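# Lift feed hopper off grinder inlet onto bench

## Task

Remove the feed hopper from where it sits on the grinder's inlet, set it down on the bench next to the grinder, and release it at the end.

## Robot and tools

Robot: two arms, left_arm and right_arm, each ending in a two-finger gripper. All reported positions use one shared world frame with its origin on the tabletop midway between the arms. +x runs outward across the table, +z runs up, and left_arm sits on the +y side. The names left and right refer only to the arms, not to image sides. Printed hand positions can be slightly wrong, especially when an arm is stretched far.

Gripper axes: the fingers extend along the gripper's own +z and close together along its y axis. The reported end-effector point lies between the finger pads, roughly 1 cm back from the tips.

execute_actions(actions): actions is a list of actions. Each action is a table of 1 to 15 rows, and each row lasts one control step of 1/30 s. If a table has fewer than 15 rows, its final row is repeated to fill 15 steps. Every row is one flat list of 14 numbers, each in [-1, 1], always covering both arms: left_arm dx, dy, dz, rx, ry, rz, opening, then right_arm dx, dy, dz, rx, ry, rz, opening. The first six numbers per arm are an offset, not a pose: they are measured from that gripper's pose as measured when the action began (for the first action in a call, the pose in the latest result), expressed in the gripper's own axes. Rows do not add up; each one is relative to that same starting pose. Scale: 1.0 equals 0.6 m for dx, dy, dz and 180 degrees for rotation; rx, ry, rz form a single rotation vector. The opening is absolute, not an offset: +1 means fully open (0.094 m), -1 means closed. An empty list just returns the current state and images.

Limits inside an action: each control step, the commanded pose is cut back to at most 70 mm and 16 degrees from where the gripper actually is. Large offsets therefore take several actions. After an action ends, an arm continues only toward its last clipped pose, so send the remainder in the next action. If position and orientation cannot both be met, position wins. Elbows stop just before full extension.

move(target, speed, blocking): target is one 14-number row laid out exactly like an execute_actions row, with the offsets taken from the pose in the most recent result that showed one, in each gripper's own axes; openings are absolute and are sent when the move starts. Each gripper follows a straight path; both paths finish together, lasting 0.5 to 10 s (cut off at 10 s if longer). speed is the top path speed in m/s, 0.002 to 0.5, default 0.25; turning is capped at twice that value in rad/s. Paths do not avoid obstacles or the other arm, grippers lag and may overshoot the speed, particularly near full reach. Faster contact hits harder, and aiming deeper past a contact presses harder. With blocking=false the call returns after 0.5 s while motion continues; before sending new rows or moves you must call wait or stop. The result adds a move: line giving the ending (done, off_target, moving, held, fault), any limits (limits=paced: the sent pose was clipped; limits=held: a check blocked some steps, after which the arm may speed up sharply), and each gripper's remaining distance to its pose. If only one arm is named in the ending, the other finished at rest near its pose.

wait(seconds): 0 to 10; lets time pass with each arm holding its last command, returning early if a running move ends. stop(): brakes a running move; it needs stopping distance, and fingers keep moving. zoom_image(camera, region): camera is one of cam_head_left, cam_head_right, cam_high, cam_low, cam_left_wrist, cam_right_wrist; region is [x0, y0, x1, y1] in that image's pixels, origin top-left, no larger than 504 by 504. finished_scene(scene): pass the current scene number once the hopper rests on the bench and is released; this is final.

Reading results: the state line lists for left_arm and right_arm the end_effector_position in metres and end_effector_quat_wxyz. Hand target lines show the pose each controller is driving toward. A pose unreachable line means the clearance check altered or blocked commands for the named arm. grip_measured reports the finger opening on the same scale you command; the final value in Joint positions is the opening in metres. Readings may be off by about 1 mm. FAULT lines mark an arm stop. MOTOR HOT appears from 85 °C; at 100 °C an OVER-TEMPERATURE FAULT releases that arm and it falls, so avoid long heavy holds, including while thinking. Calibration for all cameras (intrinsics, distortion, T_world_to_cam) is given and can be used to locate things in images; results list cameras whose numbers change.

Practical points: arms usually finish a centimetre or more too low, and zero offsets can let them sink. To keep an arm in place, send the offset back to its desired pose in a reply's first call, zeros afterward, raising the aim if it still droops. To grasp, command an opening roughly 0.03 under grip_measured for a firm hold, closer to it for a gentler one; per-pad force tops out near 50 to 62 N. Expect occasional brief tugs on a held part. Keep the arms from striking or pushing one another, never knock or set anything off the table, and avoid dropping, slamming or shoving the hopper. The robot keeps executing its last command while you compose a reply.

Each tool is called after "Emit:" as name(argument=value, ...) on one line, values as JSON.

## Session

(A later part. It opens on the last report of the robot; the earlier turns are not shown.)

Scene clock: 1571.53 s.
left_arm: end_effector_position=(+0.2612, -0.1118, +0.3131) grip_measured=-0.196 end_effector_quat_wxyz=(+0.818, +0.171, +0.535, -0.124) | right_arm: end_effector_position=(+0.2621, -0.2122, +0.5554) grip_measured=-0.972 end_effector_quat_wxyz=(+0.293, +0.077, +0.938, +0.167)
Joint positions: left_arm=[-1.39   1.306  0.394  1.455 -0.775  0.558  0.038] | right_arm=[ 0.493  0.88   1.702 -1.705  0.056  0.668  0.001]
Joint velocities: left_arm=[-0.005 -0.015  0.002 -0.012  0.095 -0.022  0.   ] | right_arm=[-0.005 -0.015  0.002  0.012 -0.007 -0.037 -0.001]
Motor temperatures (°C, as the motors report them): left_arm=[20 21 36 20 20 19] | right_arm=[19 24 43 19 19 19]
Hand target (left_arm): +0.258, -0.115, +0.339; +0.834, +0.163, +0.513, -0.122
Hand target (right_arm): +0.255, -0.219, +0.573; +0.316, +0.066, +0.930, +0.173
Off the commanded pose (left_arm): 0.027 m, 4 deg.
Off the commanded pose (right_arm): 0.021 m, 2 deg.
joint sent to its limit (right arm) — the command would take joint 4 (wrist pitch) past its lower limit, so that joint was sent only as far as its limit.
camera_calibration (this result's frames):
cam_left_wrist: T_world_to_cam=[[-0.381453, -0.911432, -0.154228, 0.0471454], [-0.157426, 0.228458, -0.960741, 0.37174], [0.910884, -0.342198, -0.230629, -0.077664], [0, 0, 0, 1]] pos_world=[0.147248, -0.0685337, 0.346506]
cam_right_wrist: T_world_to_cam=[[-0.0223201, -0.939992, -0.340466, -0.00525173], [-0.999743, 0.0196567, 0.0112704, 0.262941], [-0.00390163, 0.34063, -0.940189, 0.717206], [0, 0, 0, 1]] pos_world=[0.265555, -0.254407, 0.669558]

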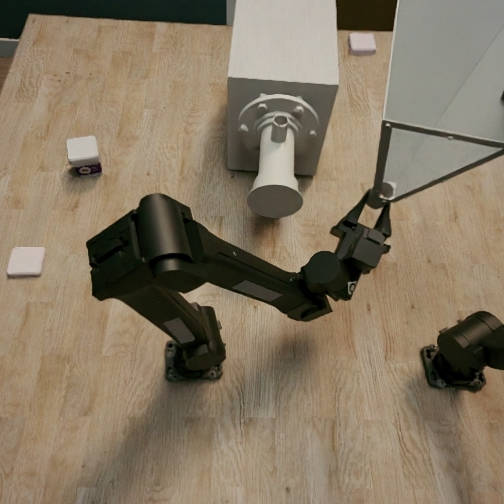

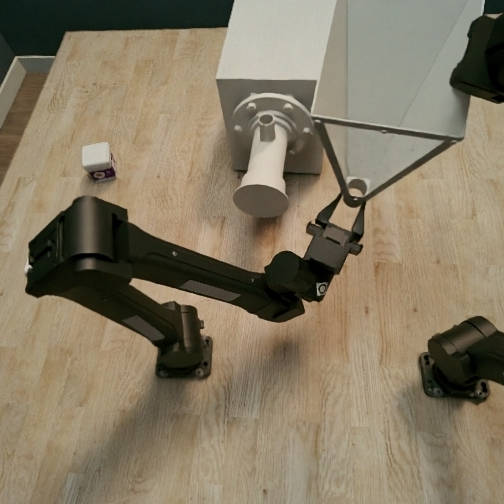

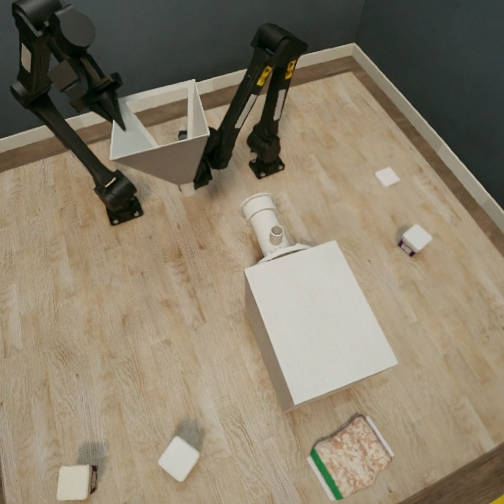

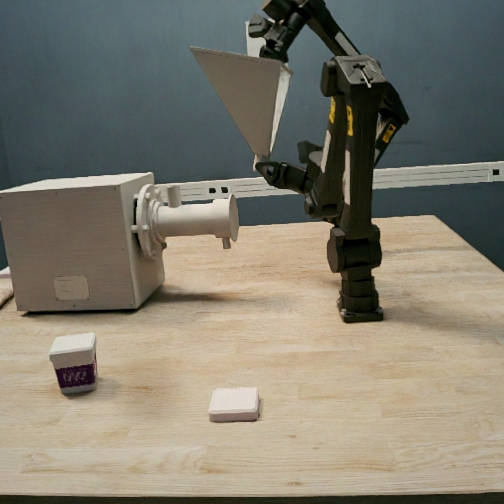

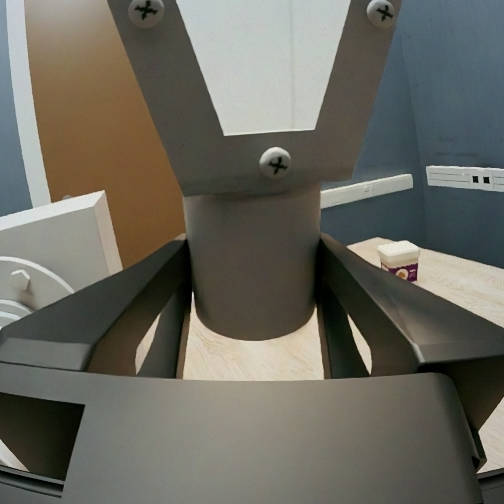

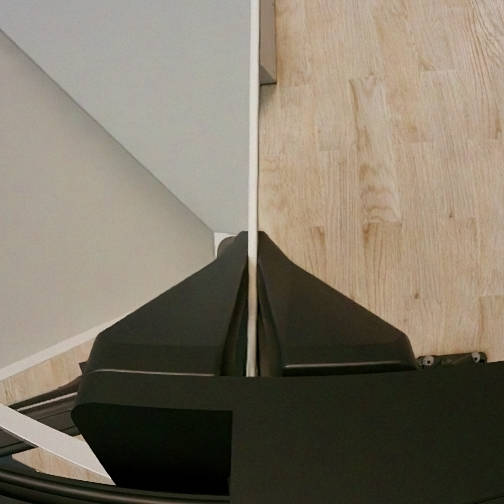

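Emit:
execute_actions(actions=[[[0.0068,-0.0228,-0.0147,0,0,0,-0.45,0.0077,-0.0422,0.0185,0,0,0,-1]],[[0.0068,-0.0228,-0.0147,0,0,0,-0.45,0.0077,-0.0422,0.0185,0,0,0,-1]],[[0.0068,-0.0228,-0.0147,0,0,0,-0.45,0.0077,-0.0422,0.0185,0,0,0,-1]]])

Scene clock: 1609.33 s.
left_arm: end_effector_position=(+0.2340, -0.1348, +0.2168) grip_measured=-0.196 end_effector_quat_wxyz=(+0.765, +0.201, +0.598, -0.129) | right_arm: end_effector_position=(+0.2692, -0.2543, +0.4501) grip_measured=-0.970 end_effector_quat_wxyz=(+0.213, +0.122, +0.953, +0.178)
Joint positions: left_arm=[-1.509  1.544  0.36   1.526 -0.911  0.431  0.038] | right_arm=[ 0.132  0.777  1.375 -1.643 -0.213  0.474  0.001]
Joint velocities: left_arm=[ 0.005  0.015  0.012  0.007  0.022 -0.037 -0.001] | right_arm=[-0.015 -0.024  0.012 -0.007  0.037 -0.022  0.001]
Motor temperatures (°C, as the motors report them): left_arm=[20 21 33 20 20 19] | right_arm=[19 23 42 19 19 19]
Hand target (left_arm): +0.233, -0.136, +0.238; +0.780, +0.192, +0.582, -0.128
Hand target (right_arm): +0.267, -0.259, +0.463; +0.238, +0.108, +0.950, +0.171
Off the commanded pose (left_arm): 0.022 m, 3 deg.
Off the commanded pose (right_arm): 0.014 m, 3 deg.
joint sent to its limit (left arm) — the command would take joint 4 (wrist pitch) past its upper limit, so that joint was sent only as far as its limit.
camera_calibration (this result's frames):
cam_left_wrist: T_world_to_cam=[[-0.43466, -0.885886, -0.162102, 0.0185233], [-0.291621, 0.308745, -0.905336, 0.310423], [0.852073, -0.346241, -0.392542, -0.0346486], [0, 0, 0, 1]] pos_world=[0.1281, -0.0914286, 0.270439]
cam_right_wrist: T_world_to_cam=[[-0.129313, -0.916707, -0.378057, -0.0289178], [-0.980739, 0.0619507, 0.18524, 0.199331], [-0.14639, 0.394729, -0.907061, 0.669791], [0, 0, 0, 1]] pos_world=[0.289802, -0.303244, 0.559684]

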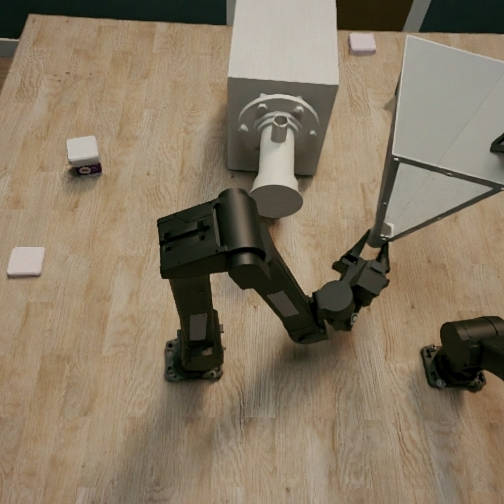

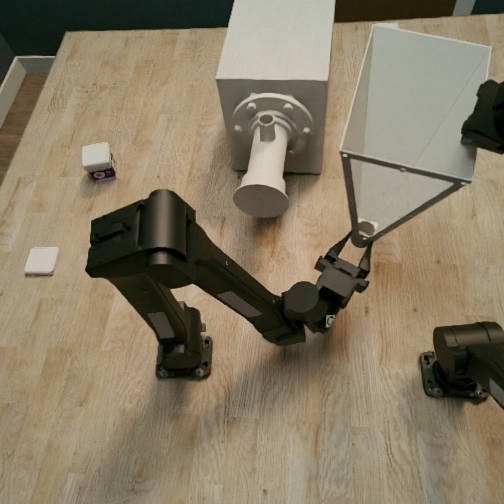

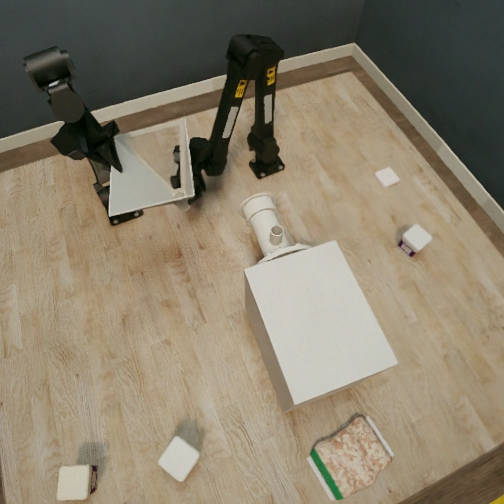

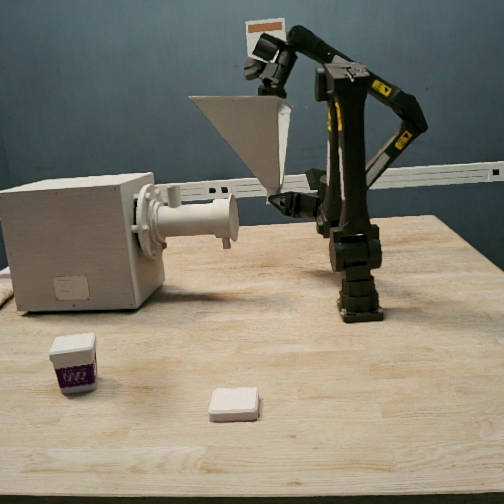

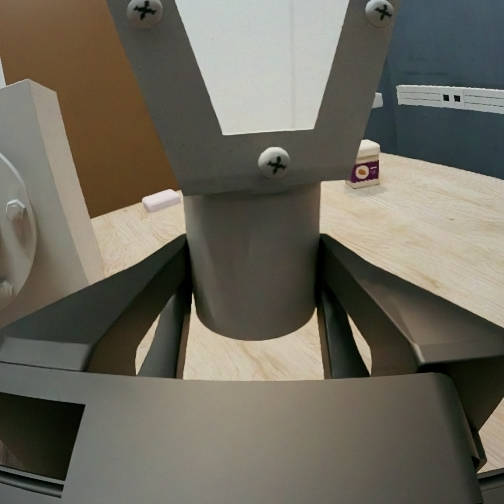

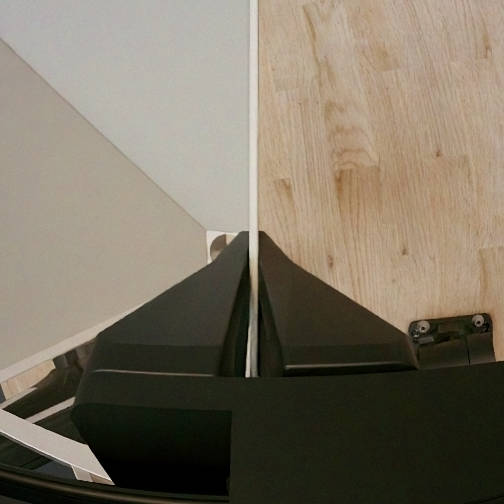

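Emit:
execute_actions(actions=[[[0.0152,-0.0192,-0.012,0,0.01,0,-0.45,-0.0097,-0.0438,0.039,0,0,0,-1]],[[0.0152,-0.0192,-0.012,0,0.01,0,-0.45,-0.0097,-0.0438,0.039,0,0,0,-1]],[[0.0152,-0.0192,-0.012,0,0.01,0,-0.45,-0.0097,-0.0438,0.039,0,0,0,-1]]])

Scene clock: 1645.50 s.
left_arm: end_effector_position=(+0.2064, -0.1386, +0.1201) grip_measured=-0.196 end_effector_quat_wxyz=(+0.697, +0.237, +0.667, -0.114) | right_arm: end_effector_position=(+0.2864, -0.2873, +0.3267) grip_measured=-0.968 end_effector_quat_wxyz=(+0.119, +0.161, +0.955, +0.220)
Joint positions: left_arm=[-1.611  1.713  0.338  1.369 -1.03   0.174  0.038] | right_arm=[-0.156  0.798  1.061 -1.557 -0.43   0.27   0.002]
Joint velocities: left_arm=[ 0.015  0.005 -0.032 -0.007 -0.066  0.007  0.   ] | right_arm=[-0.005 -0.015 -0.002  0.012  0.051 -0.022 -0.   ]
Motor temperatures (°C, as the motors report them): left_arm=[20 21 31 20 20 19] | right_arm=[19 23 42 19 19 19]
Hand target (left_arm): +0.207, -0.144, +0.139; +0.709, +0.225, +0.658, -0.116
Hand target (right_arm): +0.291, -0.294, +0.338; +0.150, +0.149, +0.956, +0.206
Off the commanded pose (left_arm): 0.020 m, 2 deg.
Off the commanded pose (right_arm): 0.014 m, 4 deg.
camera_calibration (this result's frames):
cam_left_wrist: T_world_to_cam=[[-0.473078, -0.861195, -0.185851, 0.00172467], [-0.437085, 0.412577, -0.79921, 0.247737], [0.764954, -0.296856, -0.571597, -0.00406191], [0, 0, 0, 1]] pos_world=[0.112205, -0.101931, 0.195993]
cam_right_wrist: T_world_to_cam=[[-0.227284, -0.862768, -0.451634, -0.0359765], [-0.928102, 0.0514651, 0.368751, 0.163052], [-0.294903, 0.502974, -0.812434, 0.616088], [0, 0, 0, 1]] pos_world=[0.324838, -0.349307, 0.424157]

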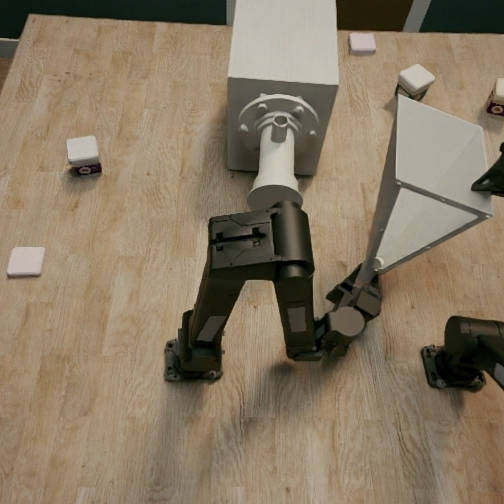

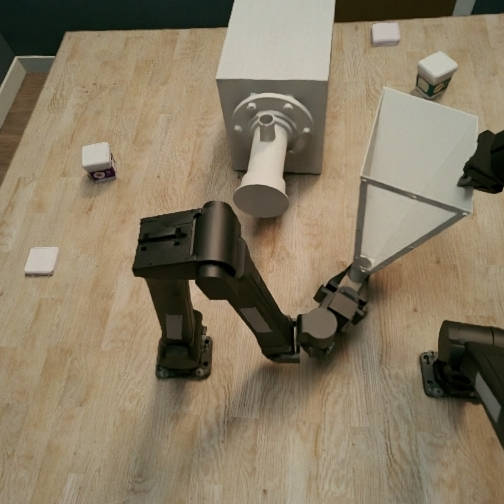

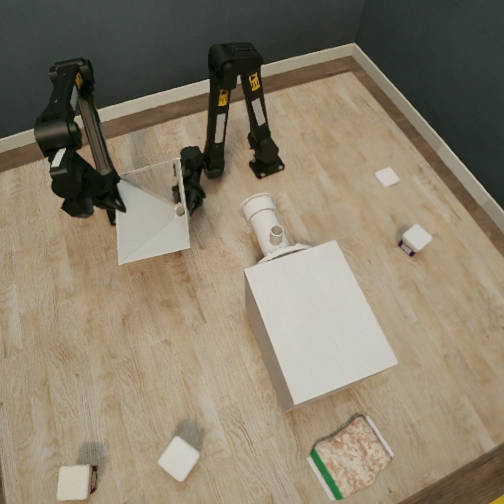

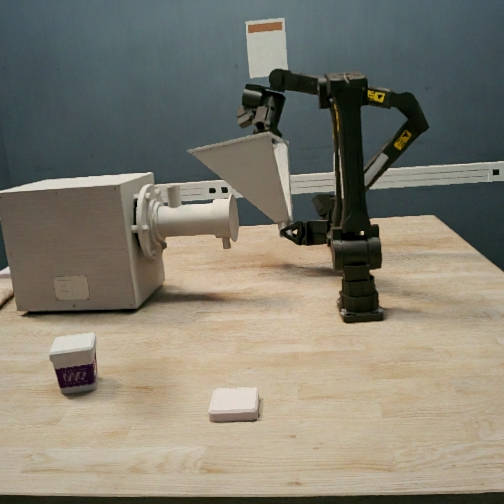

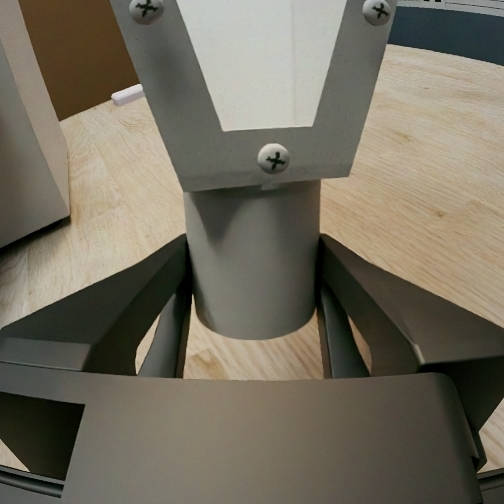

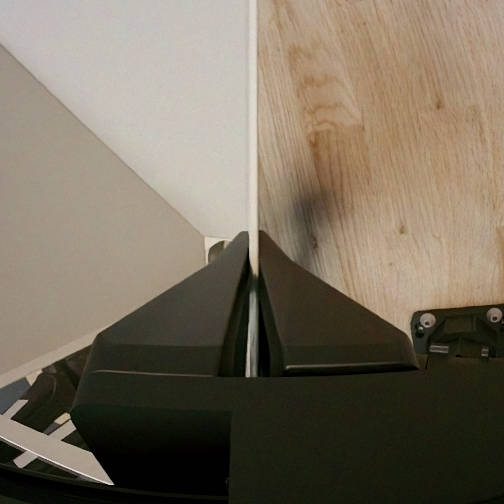

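Emit:
execute_actions(actions=[[[-0.0105,-0.0112,0.0043,-0.0035,0.003,-0.036,-0.45,-0.0332,0.017,0.0282,0.027,0,0,-1]],[[-0.0105,-0.0112,0.0043,-0.0035,0.003,-0.036,-0.45,-0.0332,0.017,0.0282,0.027,0,0,-1]]])

Scene clock: 1706.47 s.
left_arm: end_effector_position=(+0.2030, -0.1326, +0.0812) grip_measured=-0.195 end_effector_quat_wxyz=(+0.645, +0.188, +0.723, -0.162) | right_arm: end_effector_position=(+0.3280, -0.2632, +0.2789) grip_measured=-0.967 end_effector_quat_wxyz=(+0.049, +0.179, +0.970, +0.159)
Joint positions: left_arm=[-1.619  1.726  0.33   1.17  -1.03  -0.187  0.038] | right_arm=[ 0.028  0.98   1.061 -1.476 -0.285  0.449  0.002]
Joint velocities: left_arm=[-0.005 -0.005  0.002 -0.022  0.037 -0.051 -0.   ] | right_arm=[-0.005 -0.005 -0.007 -0.002 -0.007  0.007  0.   ]
Motor temperatures (°C, as the motors report them): left_arm=[20 22 29 20 20 19] | right_arm=[19 22 43 19 20 19]
Hand target (left_arm): +0.204, -0.142, +0.106; +0.661, +0.168, +0.711, -0.171
Hand target (right_arm): +0.333, -0.267, +0.295; +0.076, +0.174, +0.971, +0.149
Off the commanded pose (left_arm): 0.028 m, 3 deg.
Off the commanded pose (right_arm): 0.017 m, 3 deg.
camera_calibration (this result's frames):
cam_left_wrist: T_world_to_cam=[[-0.480817, -0.876642, -0.0177255, -0.0160458], [-0.581327, 0.333847, -0.742028, 0.226808], [0.65641, -0.346475, -0.670135, 0.00154029], [0, 0, 0, 1]] pos_world=[0.123123, -0.0892519, 0.169045]
cam_right_wrist: T_world_to_cam=[[-0.302088, -0.897341, -0.321749, -0.0481448], [-0.85474, 0.105521, 0.508217, 0.1694], [-0.422092, 0.428538, -0.79887, 0.595739], [0, 0, 0, 1]] pos_world=[0.381706, -0.316375, 0.374335]

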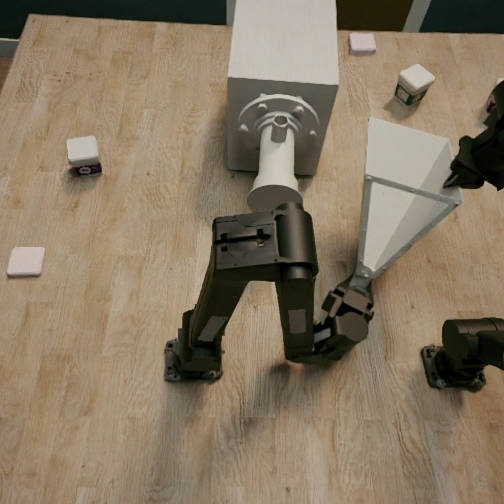

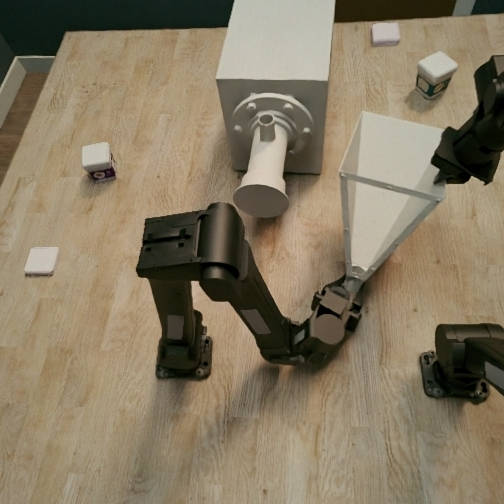

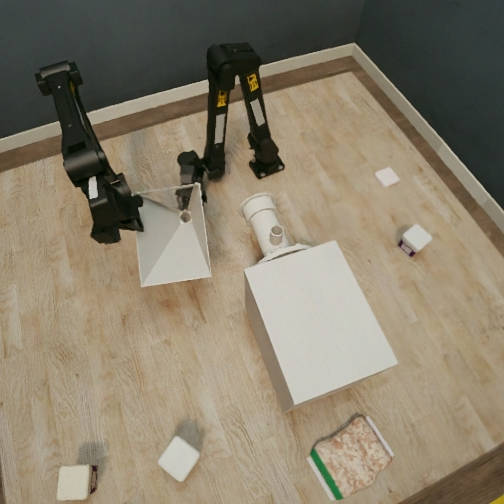

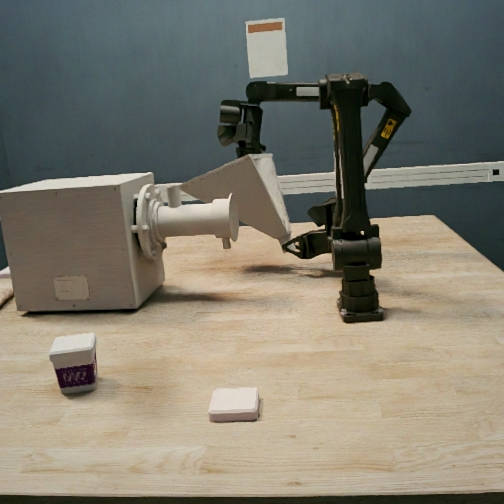

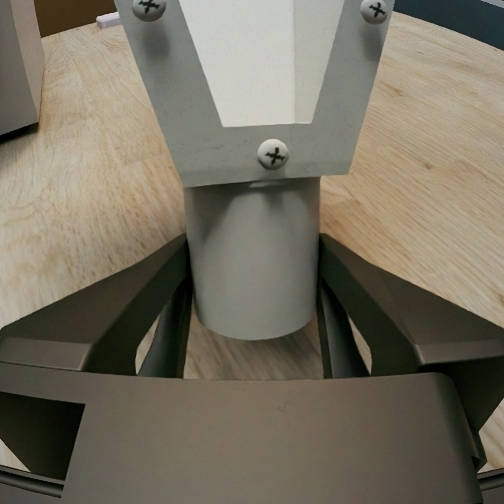

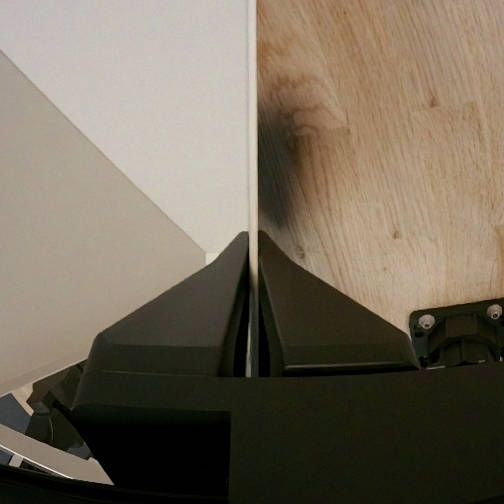

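Emit:
execute_actions(actions=[[[-0.0088,-0.0073,0.003,0,0.010,-0.010,-0.45,-0.0375,-0.0093,0.0265,0,0,0,-1]],[[-0.0088,-0.0073,0.003,0,0.010,-0.010,-0.45,-0.0375,-0.0093,0.0265,0,0,0,-1]]])

Scene clock: 1772.83 s.
left_arm: end_effector_position=(+0.1968, -0.1309, +0.0507) grip_measured=-0.195 end_effector_quat_wxyz=(+0.586, +0.189, +0.769, -0.172) | right_arm: end_effector_position=(+0.3574, -0.2702, +0.2173) grip_measured=-0.971 end_effector_quat_wxyz=(-0.014, +0.205, +0.965, +0.163)
Joint positions: left_arm=[-1.619  1.68   0.336  0.884 -0.964 -0.431  0.038] | right_arm=[-0.021  1.144  1.014 -1.395 -0.327  0.437  0.001]
Joint velocities: left_arm=[-0.015 -0.005 -0.007  0.002  0.007 -0.007 -0.002] | right_arm=[-0.005 -0.024 -0.002 -0.022  0.007 -0.037 -0.   ]
Motor temperatures (°C, as the motors report them): left_arm=[20 22 28 20 22 19] | right_arm=[19 22 44 19 21 19]
Hand target (left_arm): +0.201, -0.137, +0.070; +0.601, +0.179, +0.759, -0.174
Hand target (right_arm): +0.364, -0.275, +0.232; +0.018, +0.192, +0.968, +0.162
Off the commanded pose (left_arm): 0.021 m, 2 deg.
Off the commanded pose (right_arm): 0.017 m, 4 deg.
camera_calibration (this result's frames):
cam_left_wrist: T_world_to_cam=[[-0.494141, -0.868722, 0.0338669, -0.0170575], [-0.677861, 0.3606, -0.640681, 0.217422], [0.544361, -0.339544, -0.76706, 0.0136268], [0, 0, 0, 1]] pos_world=[0.131535, -0.0885938, 0.150328]
cam_right_wrist: T_world_to_cam=[[-0.372176, -0.874848, -0.310041, -0.0367935], [-0.778271, 0.112134, 0.617835, 0.177169], [-0.505746, 0.471239, -0.722603, 0.586851], [0, 0, 0, 1]] pos_world=[0.420989, -0.328602, 0.303191]

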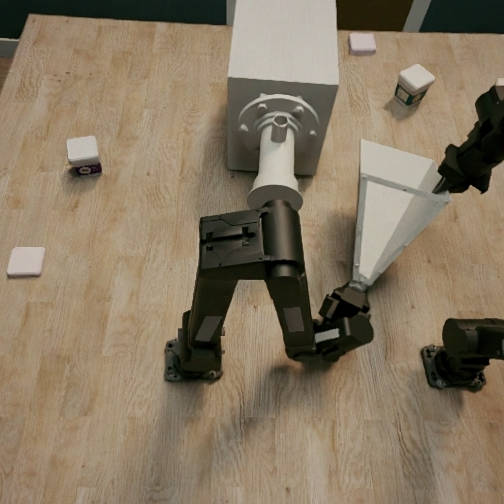

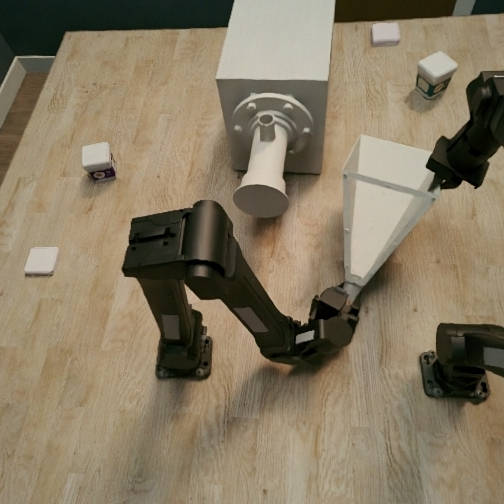

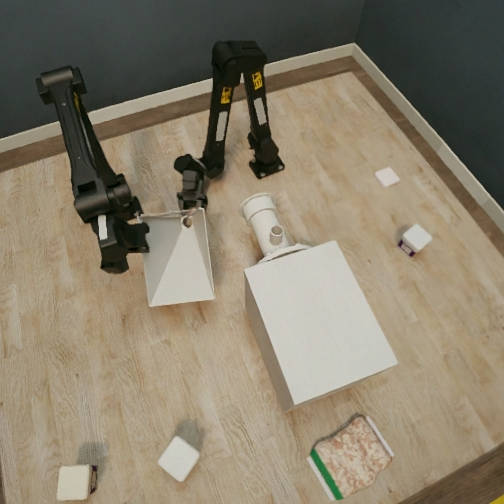

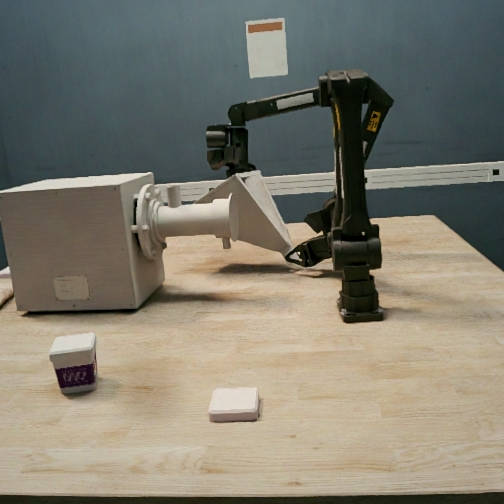

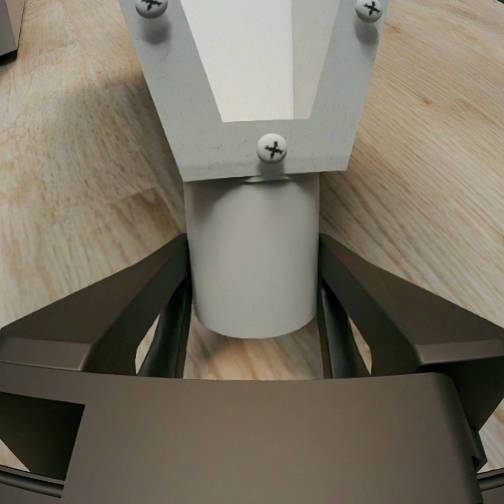

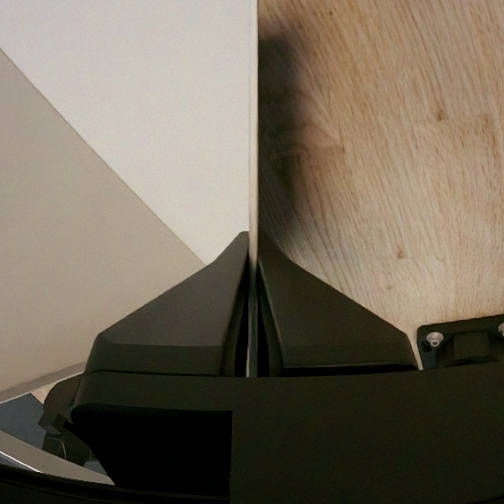

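Emit:
zoom_image(camera="cam_low", region=[150, 100, 400, 300])

Region (150, 100, 400, 300) of cam_low's 504x504 image, scaled by 2.016, with more detail than that image has; it fills the top 403 rows of this view, and the rest is white.

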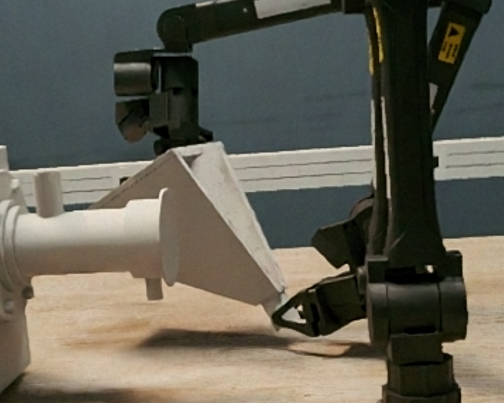

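Emit:
execute_actions(actions=[[[-0.0147,-0.0052,0.0048,0,0,-0.004,-0.45,-0.0282,-0.0048,0.008,0,0,0,-1]],[[-0.0147,-0.0052,0.0048,0,0,-0.004,-0.45,-0.0282,-0.0048,0.008,0,0,0,-1]]])

Emit:
zoom_image(camera="cam_low", region=[150, 100, 400, 300])

Scene clock: 1792.63 s.
left_arm: end_effector_position=(+0.1912, -0.1312, +0.0347) grip_measured=-0.195 end_effector_quat_wxyz=(+0.552, +0.189, +0.790, -0.187) | right_arm: end_effector_position=(+0.3701, -0.2771, +0.1766) grip_measured=-0.971 end_effector_quat_wxyz=(-0.070, +0.228, +0.958, +0.160)
Joint positions: left_arm=[-1.618  1.676  0.336  0.795 -0.905 -0.537  0.038] | right_arm=[-0.05   1.274  1.007 -1.375 -0.343  0.437  0.001]
Joint velocities: left_arm=[-0.005 -0.005 -0.012  0.002  0.051 -0.051 -0.001] | right_arm=[-0.015 -0.005  0.002 -0.012 -0.007  0.022 -0.   ]
Motor temperatures (°C, as the motors report them): left_arm=[20 22 28 20 22 19] | right_arm=[19 22 43 19 20 19]
Hand target (left_arm): +0.197, -0.136, +0.050; +0.568, +0.184, +0.781, -0.183
Hand target (right_arm): +0.378, -0.281, +0.190; -0.042, +0.218, +0.962, +0.162
Off the commanded pose (left_arm): 0.018 m, 2 deg.
Off the commanded pose (right_arm): 0.016 m, 3 deg.
camera_calibration (this result's frames):
cam_left_wrist: T_world_to_cam=[[-0.507153, -0.858286, 0.0783615, -0.0172564], [-0.721321, 0.372937, -0.583622, 0.211441], [0.471691, -0.35251, -0.808235, 0.0179269], [0, 0, 0, 1]] pos_world=[0.135309, -0.0873454, 0.139243]
cam_right_wrist: T_world_to_cam=[[-0.431796, -0.858109, -0.277849, -0.0296796], [-0.697619, 0.122465, 0.705925, 0.170391], [-0.571734, 0.498649, -0.651513, 0.586536], [0, 0, 0, 1]] pos_world=[0.441395, -0.33881, 0.253606]

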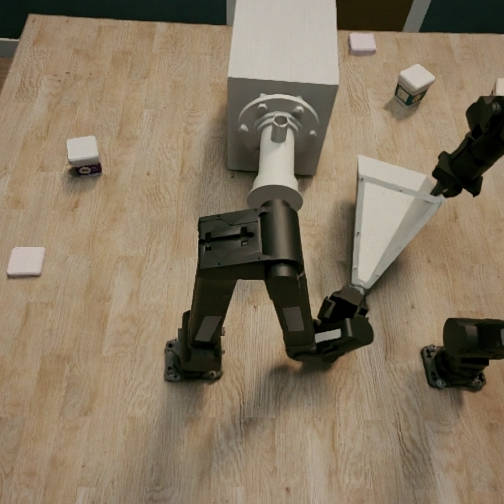

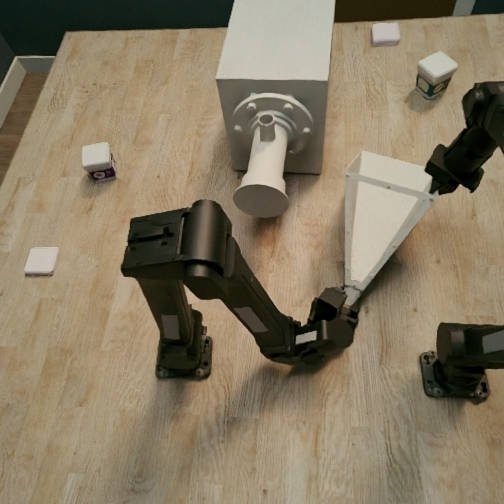

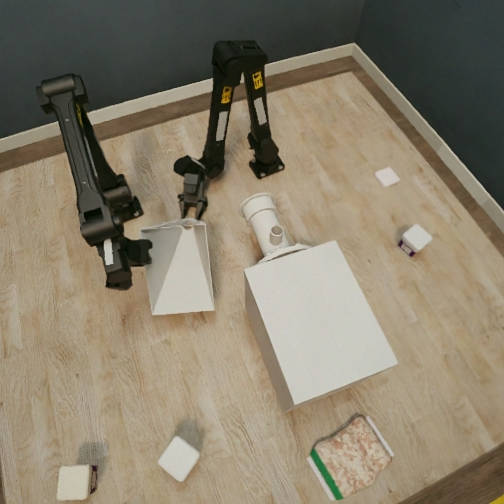

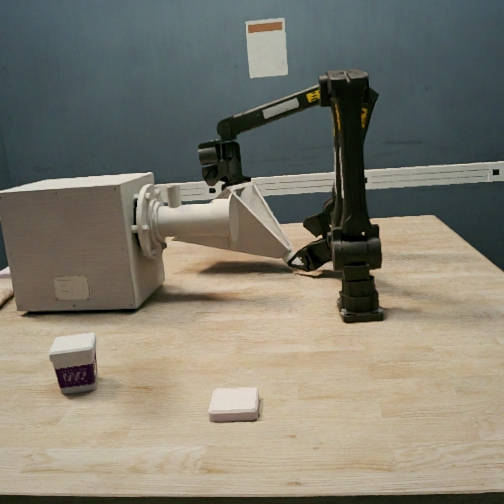

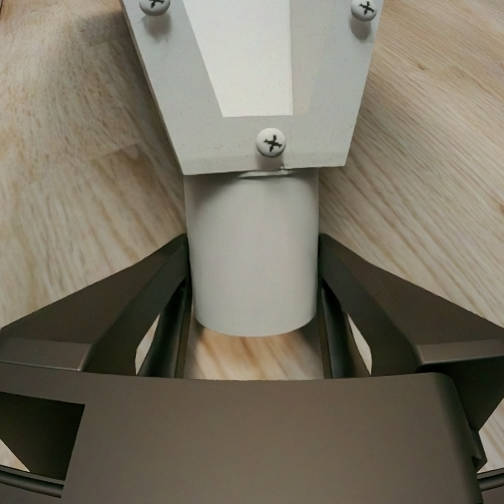

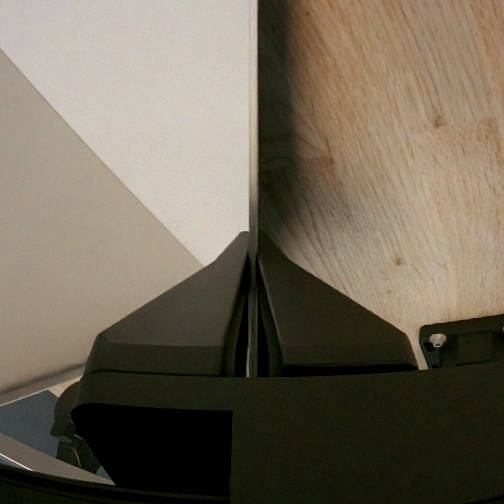

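Region (150, 100, 400, 300) of cam_low's 504x504 image, scaled by 2.016, with more detail than that image has; it fills the top 403 rows of this view, and the rest is white.

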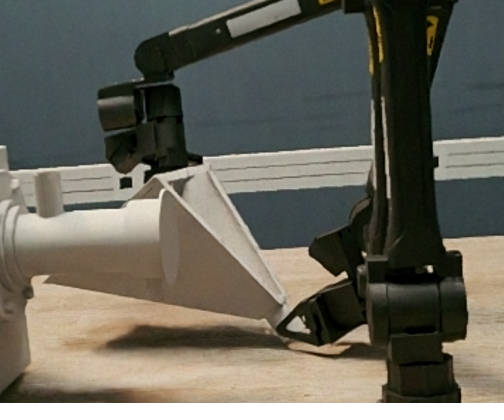

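Emit:
execute_actions(actions=[[[-0.016,-0.0042,0.0065,0,0,0,-0.45,-0.027,0.0017,-0.0055,0,0,0,-1]],[[-0.016,-0.0042,0.0065,0,0,0,-0.45,-0.027,0.0017,-0.0055,0,0,0,-1]]])

Emit:
zoom_image(camera="cam_low", region=[150, 100, 400, 300])

Scene clock: 1821.23 s.
left_arm: end_effector_position=(+0.1882, -0.1332, +0.0312) grip_measured=-0.195 end_effector_quat_wxyz=(+0.532, +0.190, +0.801, -0.200) | right_arm: end_effector_position=(+0.3780, -0.2897, +0.1453) grip_measured=-0.971 end_effector_quat_wxyz=(-0.110, +0.255, +0.948, +0.156)
Joint positions: left_arm=[-1.613  1.654  0.336  0.746 -0.857 -0.58   0.038] | right_arm=[-0.091  1.376  1.007 -1.364 -0.351  0.437  0.001]
Joint velocities: left_arm=[ 0.005 -0.005 -0.007 -0.002 -0.037 -0.007 -0.   ] | right_arm=[-0.015  0.005  0.002 -0.007  0.051 -0.051  0.001]
Motor temperatures (°C, as the motors report them): left_arm=[20 22 27 20 22 19] | right_arm=[19 23 42 19 20 19]
Hand target (left_arm): +0.195, -0.137, +0.039; +0.540, +0.190, +0.797, -0.193
Hand target (right_arm): +0.388, -0.290, +0.160; -0.092, +0.241, +0.953, +0.158
Off the commanded pose (left_arm): 0.011 m, 1 deg.
Off the commanded pose (right_arm): 0.018 m, 3 deg.
camera_calibration (this result's frames):
cam_left_wrist: T_world_to_cam=[[-0.519689, -0.847309, 0.109504, -0.0173797], [-0.741271, 0.383456, -0.55089, 0.21209], [0.424784, -0.367464, -0.827363, 0.0232404], [0, 0, 0, 1]] pos_world=[0.138312, -0.087513, 0.137969]
cam_right_wrist: T_world_to_cam=[[-0.490955, -0.835788, -0.245807, -0.0215841], [-0.625875, 0.142112, 0.766866, 0.169311], [-0.606006, 0.530341, -0.59287, 0.590549], [0, 0, 0, 1]] pos_world=[0.453247, -0.355293, 0.214975]

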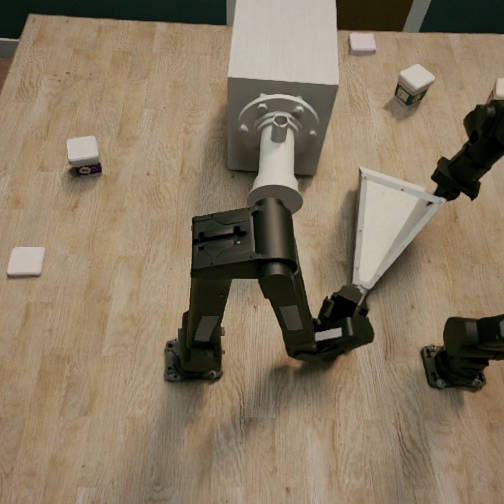

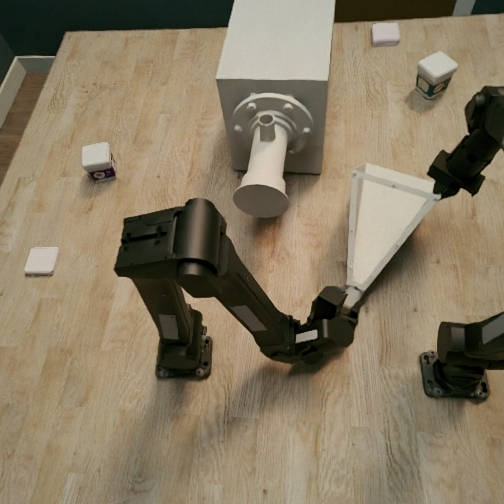

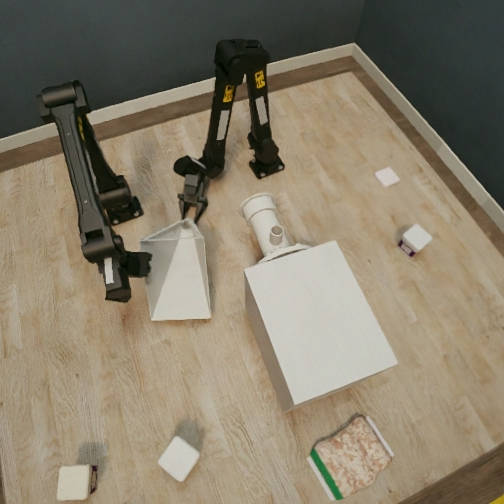

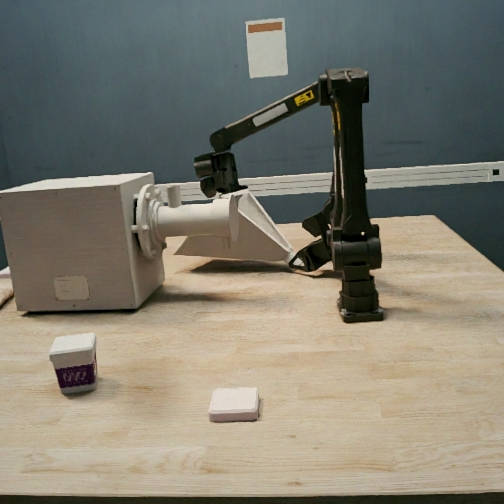

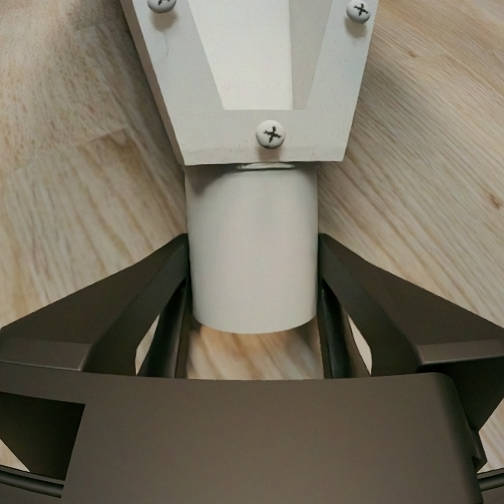

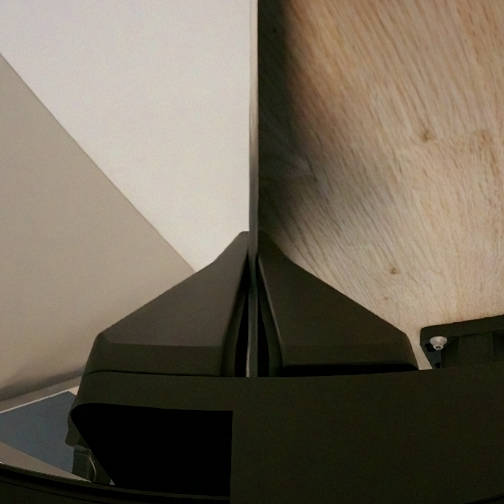

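Region (150, 100, 400, 300) of cam_low's 504x504 image, scaled by 2.016, with more detail than that image has; it fills the top 403 rows of this view, and the rest is white.

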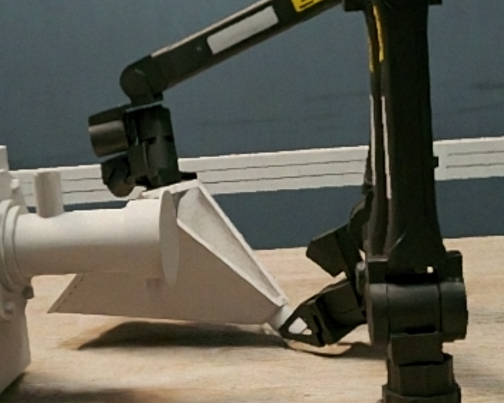

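Emit:
execute_actions(actions=[[[-0.012,-0.003,0.005,0,0,0,-0.45,-0.012,0.0038,-0.0082,0,0,0,-1]],[[-0.012,-0.003,0.005,0,0,0,-0.45,-0.012,0.0038,-0.0082,0,0,0,-1]]])

Emit:
zoom_image(camera="cam_low", region=[150, 100, 400, 300])

Scene clock: 1836.47 s.
left_arm: end_effector_position=(+0.1851, -0.1354, +0.0314) grip_measured=-0.195 end_effector_quat_wxyz=(+0.519, +0.188, +0.806, -0.213) | right_arm: end_effector_position=(+0.3794, -0.2959, +0.1326) grip_measured=-0.971 end_effector_quat_wxyz=(-0.129, +0.271, +0.942, +0.153)
Joint positions: left_arm=[-1.613  1.637  0.336  0.721 -0.83  -0.61   0.038] | right_arm=[-0.11   1.416  1.007 -1.362 -0.351  0.447  0.001]
Joint velocities: left_arm=[-0.015 -0.015  0.007 -0.012 -0.037 -0.007 -0.001] | right_arm=[-0.015  0.005 -0.012 -0.007 -0.007  0.022  0.   ]
Motor temperatures (°C, as the motors report them): left_arm=[20 22 27 20 22 19] | right_arm=[19 23 43 19 20 19]
Hand target (left_arm): +0.191, -0.138, +0.037; +0.525, +0.189, +0.803, -0.207
Hand target (right_arm): +0.387, -0.296, +0.142; -0.119, +0.264, +0.945, +0.155
Off the commanded pose (left_arm): 0.008 m, 1 deg.
Off the commanded pose (right_arm): 0.012 m, 1 deg.
camera_calibration (this result's frames):
cam_left_wrist: T_world_to_cam=[[-0.526162, -0.838952, 0.138971, -0.0194739], [-0.753393, 0.384089, -0.533737, 0.212584], [0.394402, -0.385532, -0.834154, 0.0272973], [0, 0, 0, 1]] pos_world=[0.139147, -0.087465, 0.13894]
cam_right_wrist: T_world_to_cam=[[-0.523805, -0.821274, -0.226133, -0.0150775], [-0.588862, 0.157285, 0.792782, 0.167756], [-0.615524, 0.548425, -0.566004, 0.592586], [0, 0, 0, 1]] pos_world=[0.455638, -0.363757, 0.199003]

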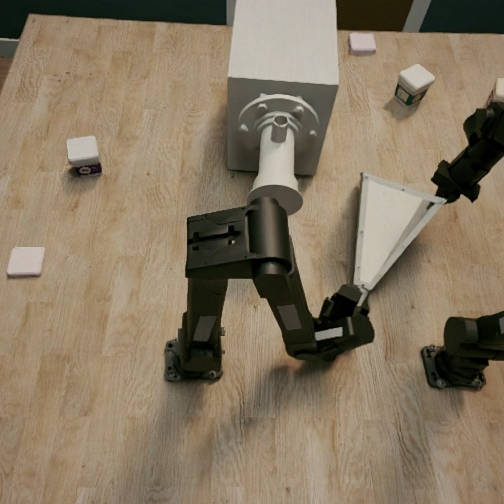

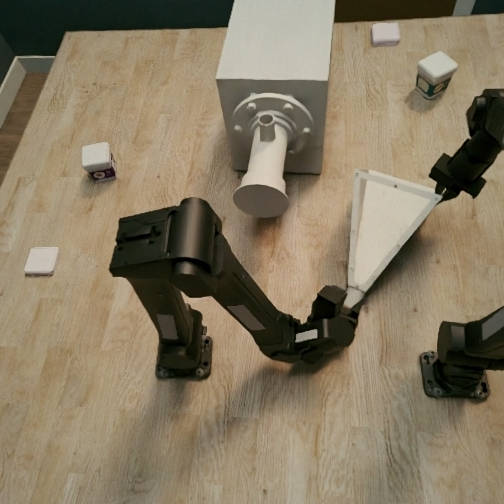

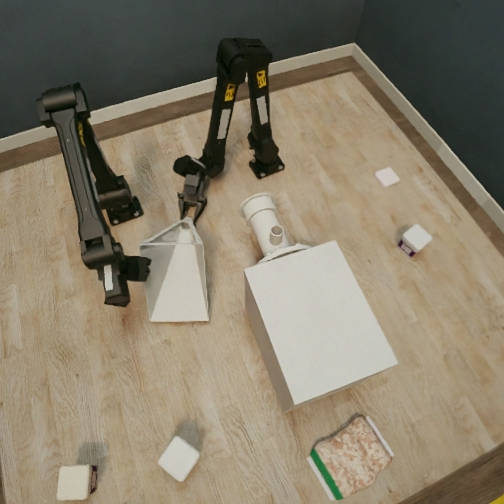

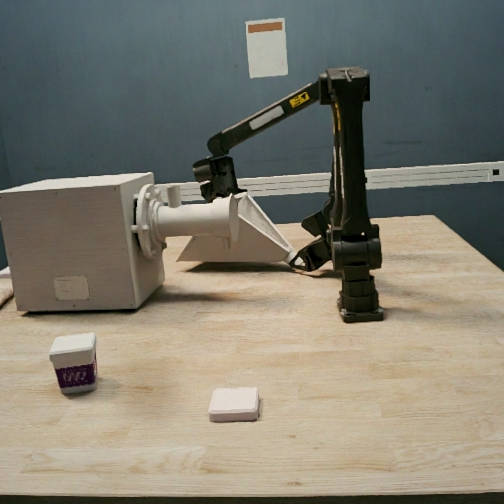

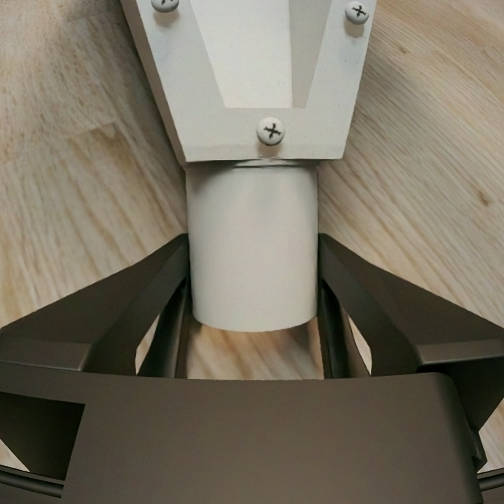

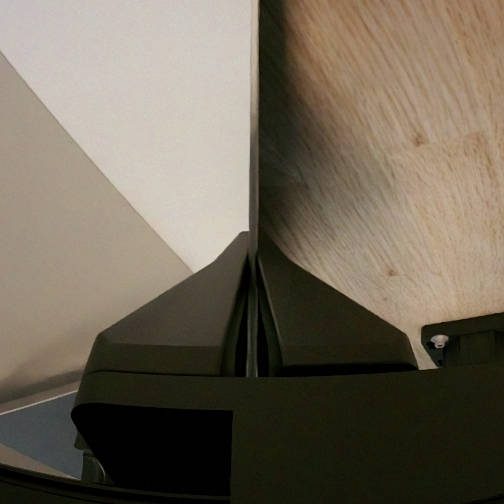

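Region (150, 100, 400, 300) of cam_low's 504x504 image, scaled by 2.016, with more detail than that image has; it fills the top 403 rows of this view, and the rest is white.

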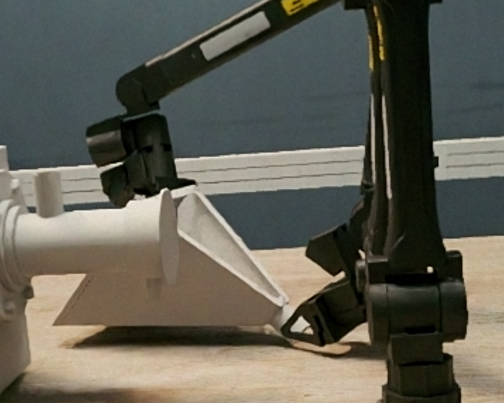

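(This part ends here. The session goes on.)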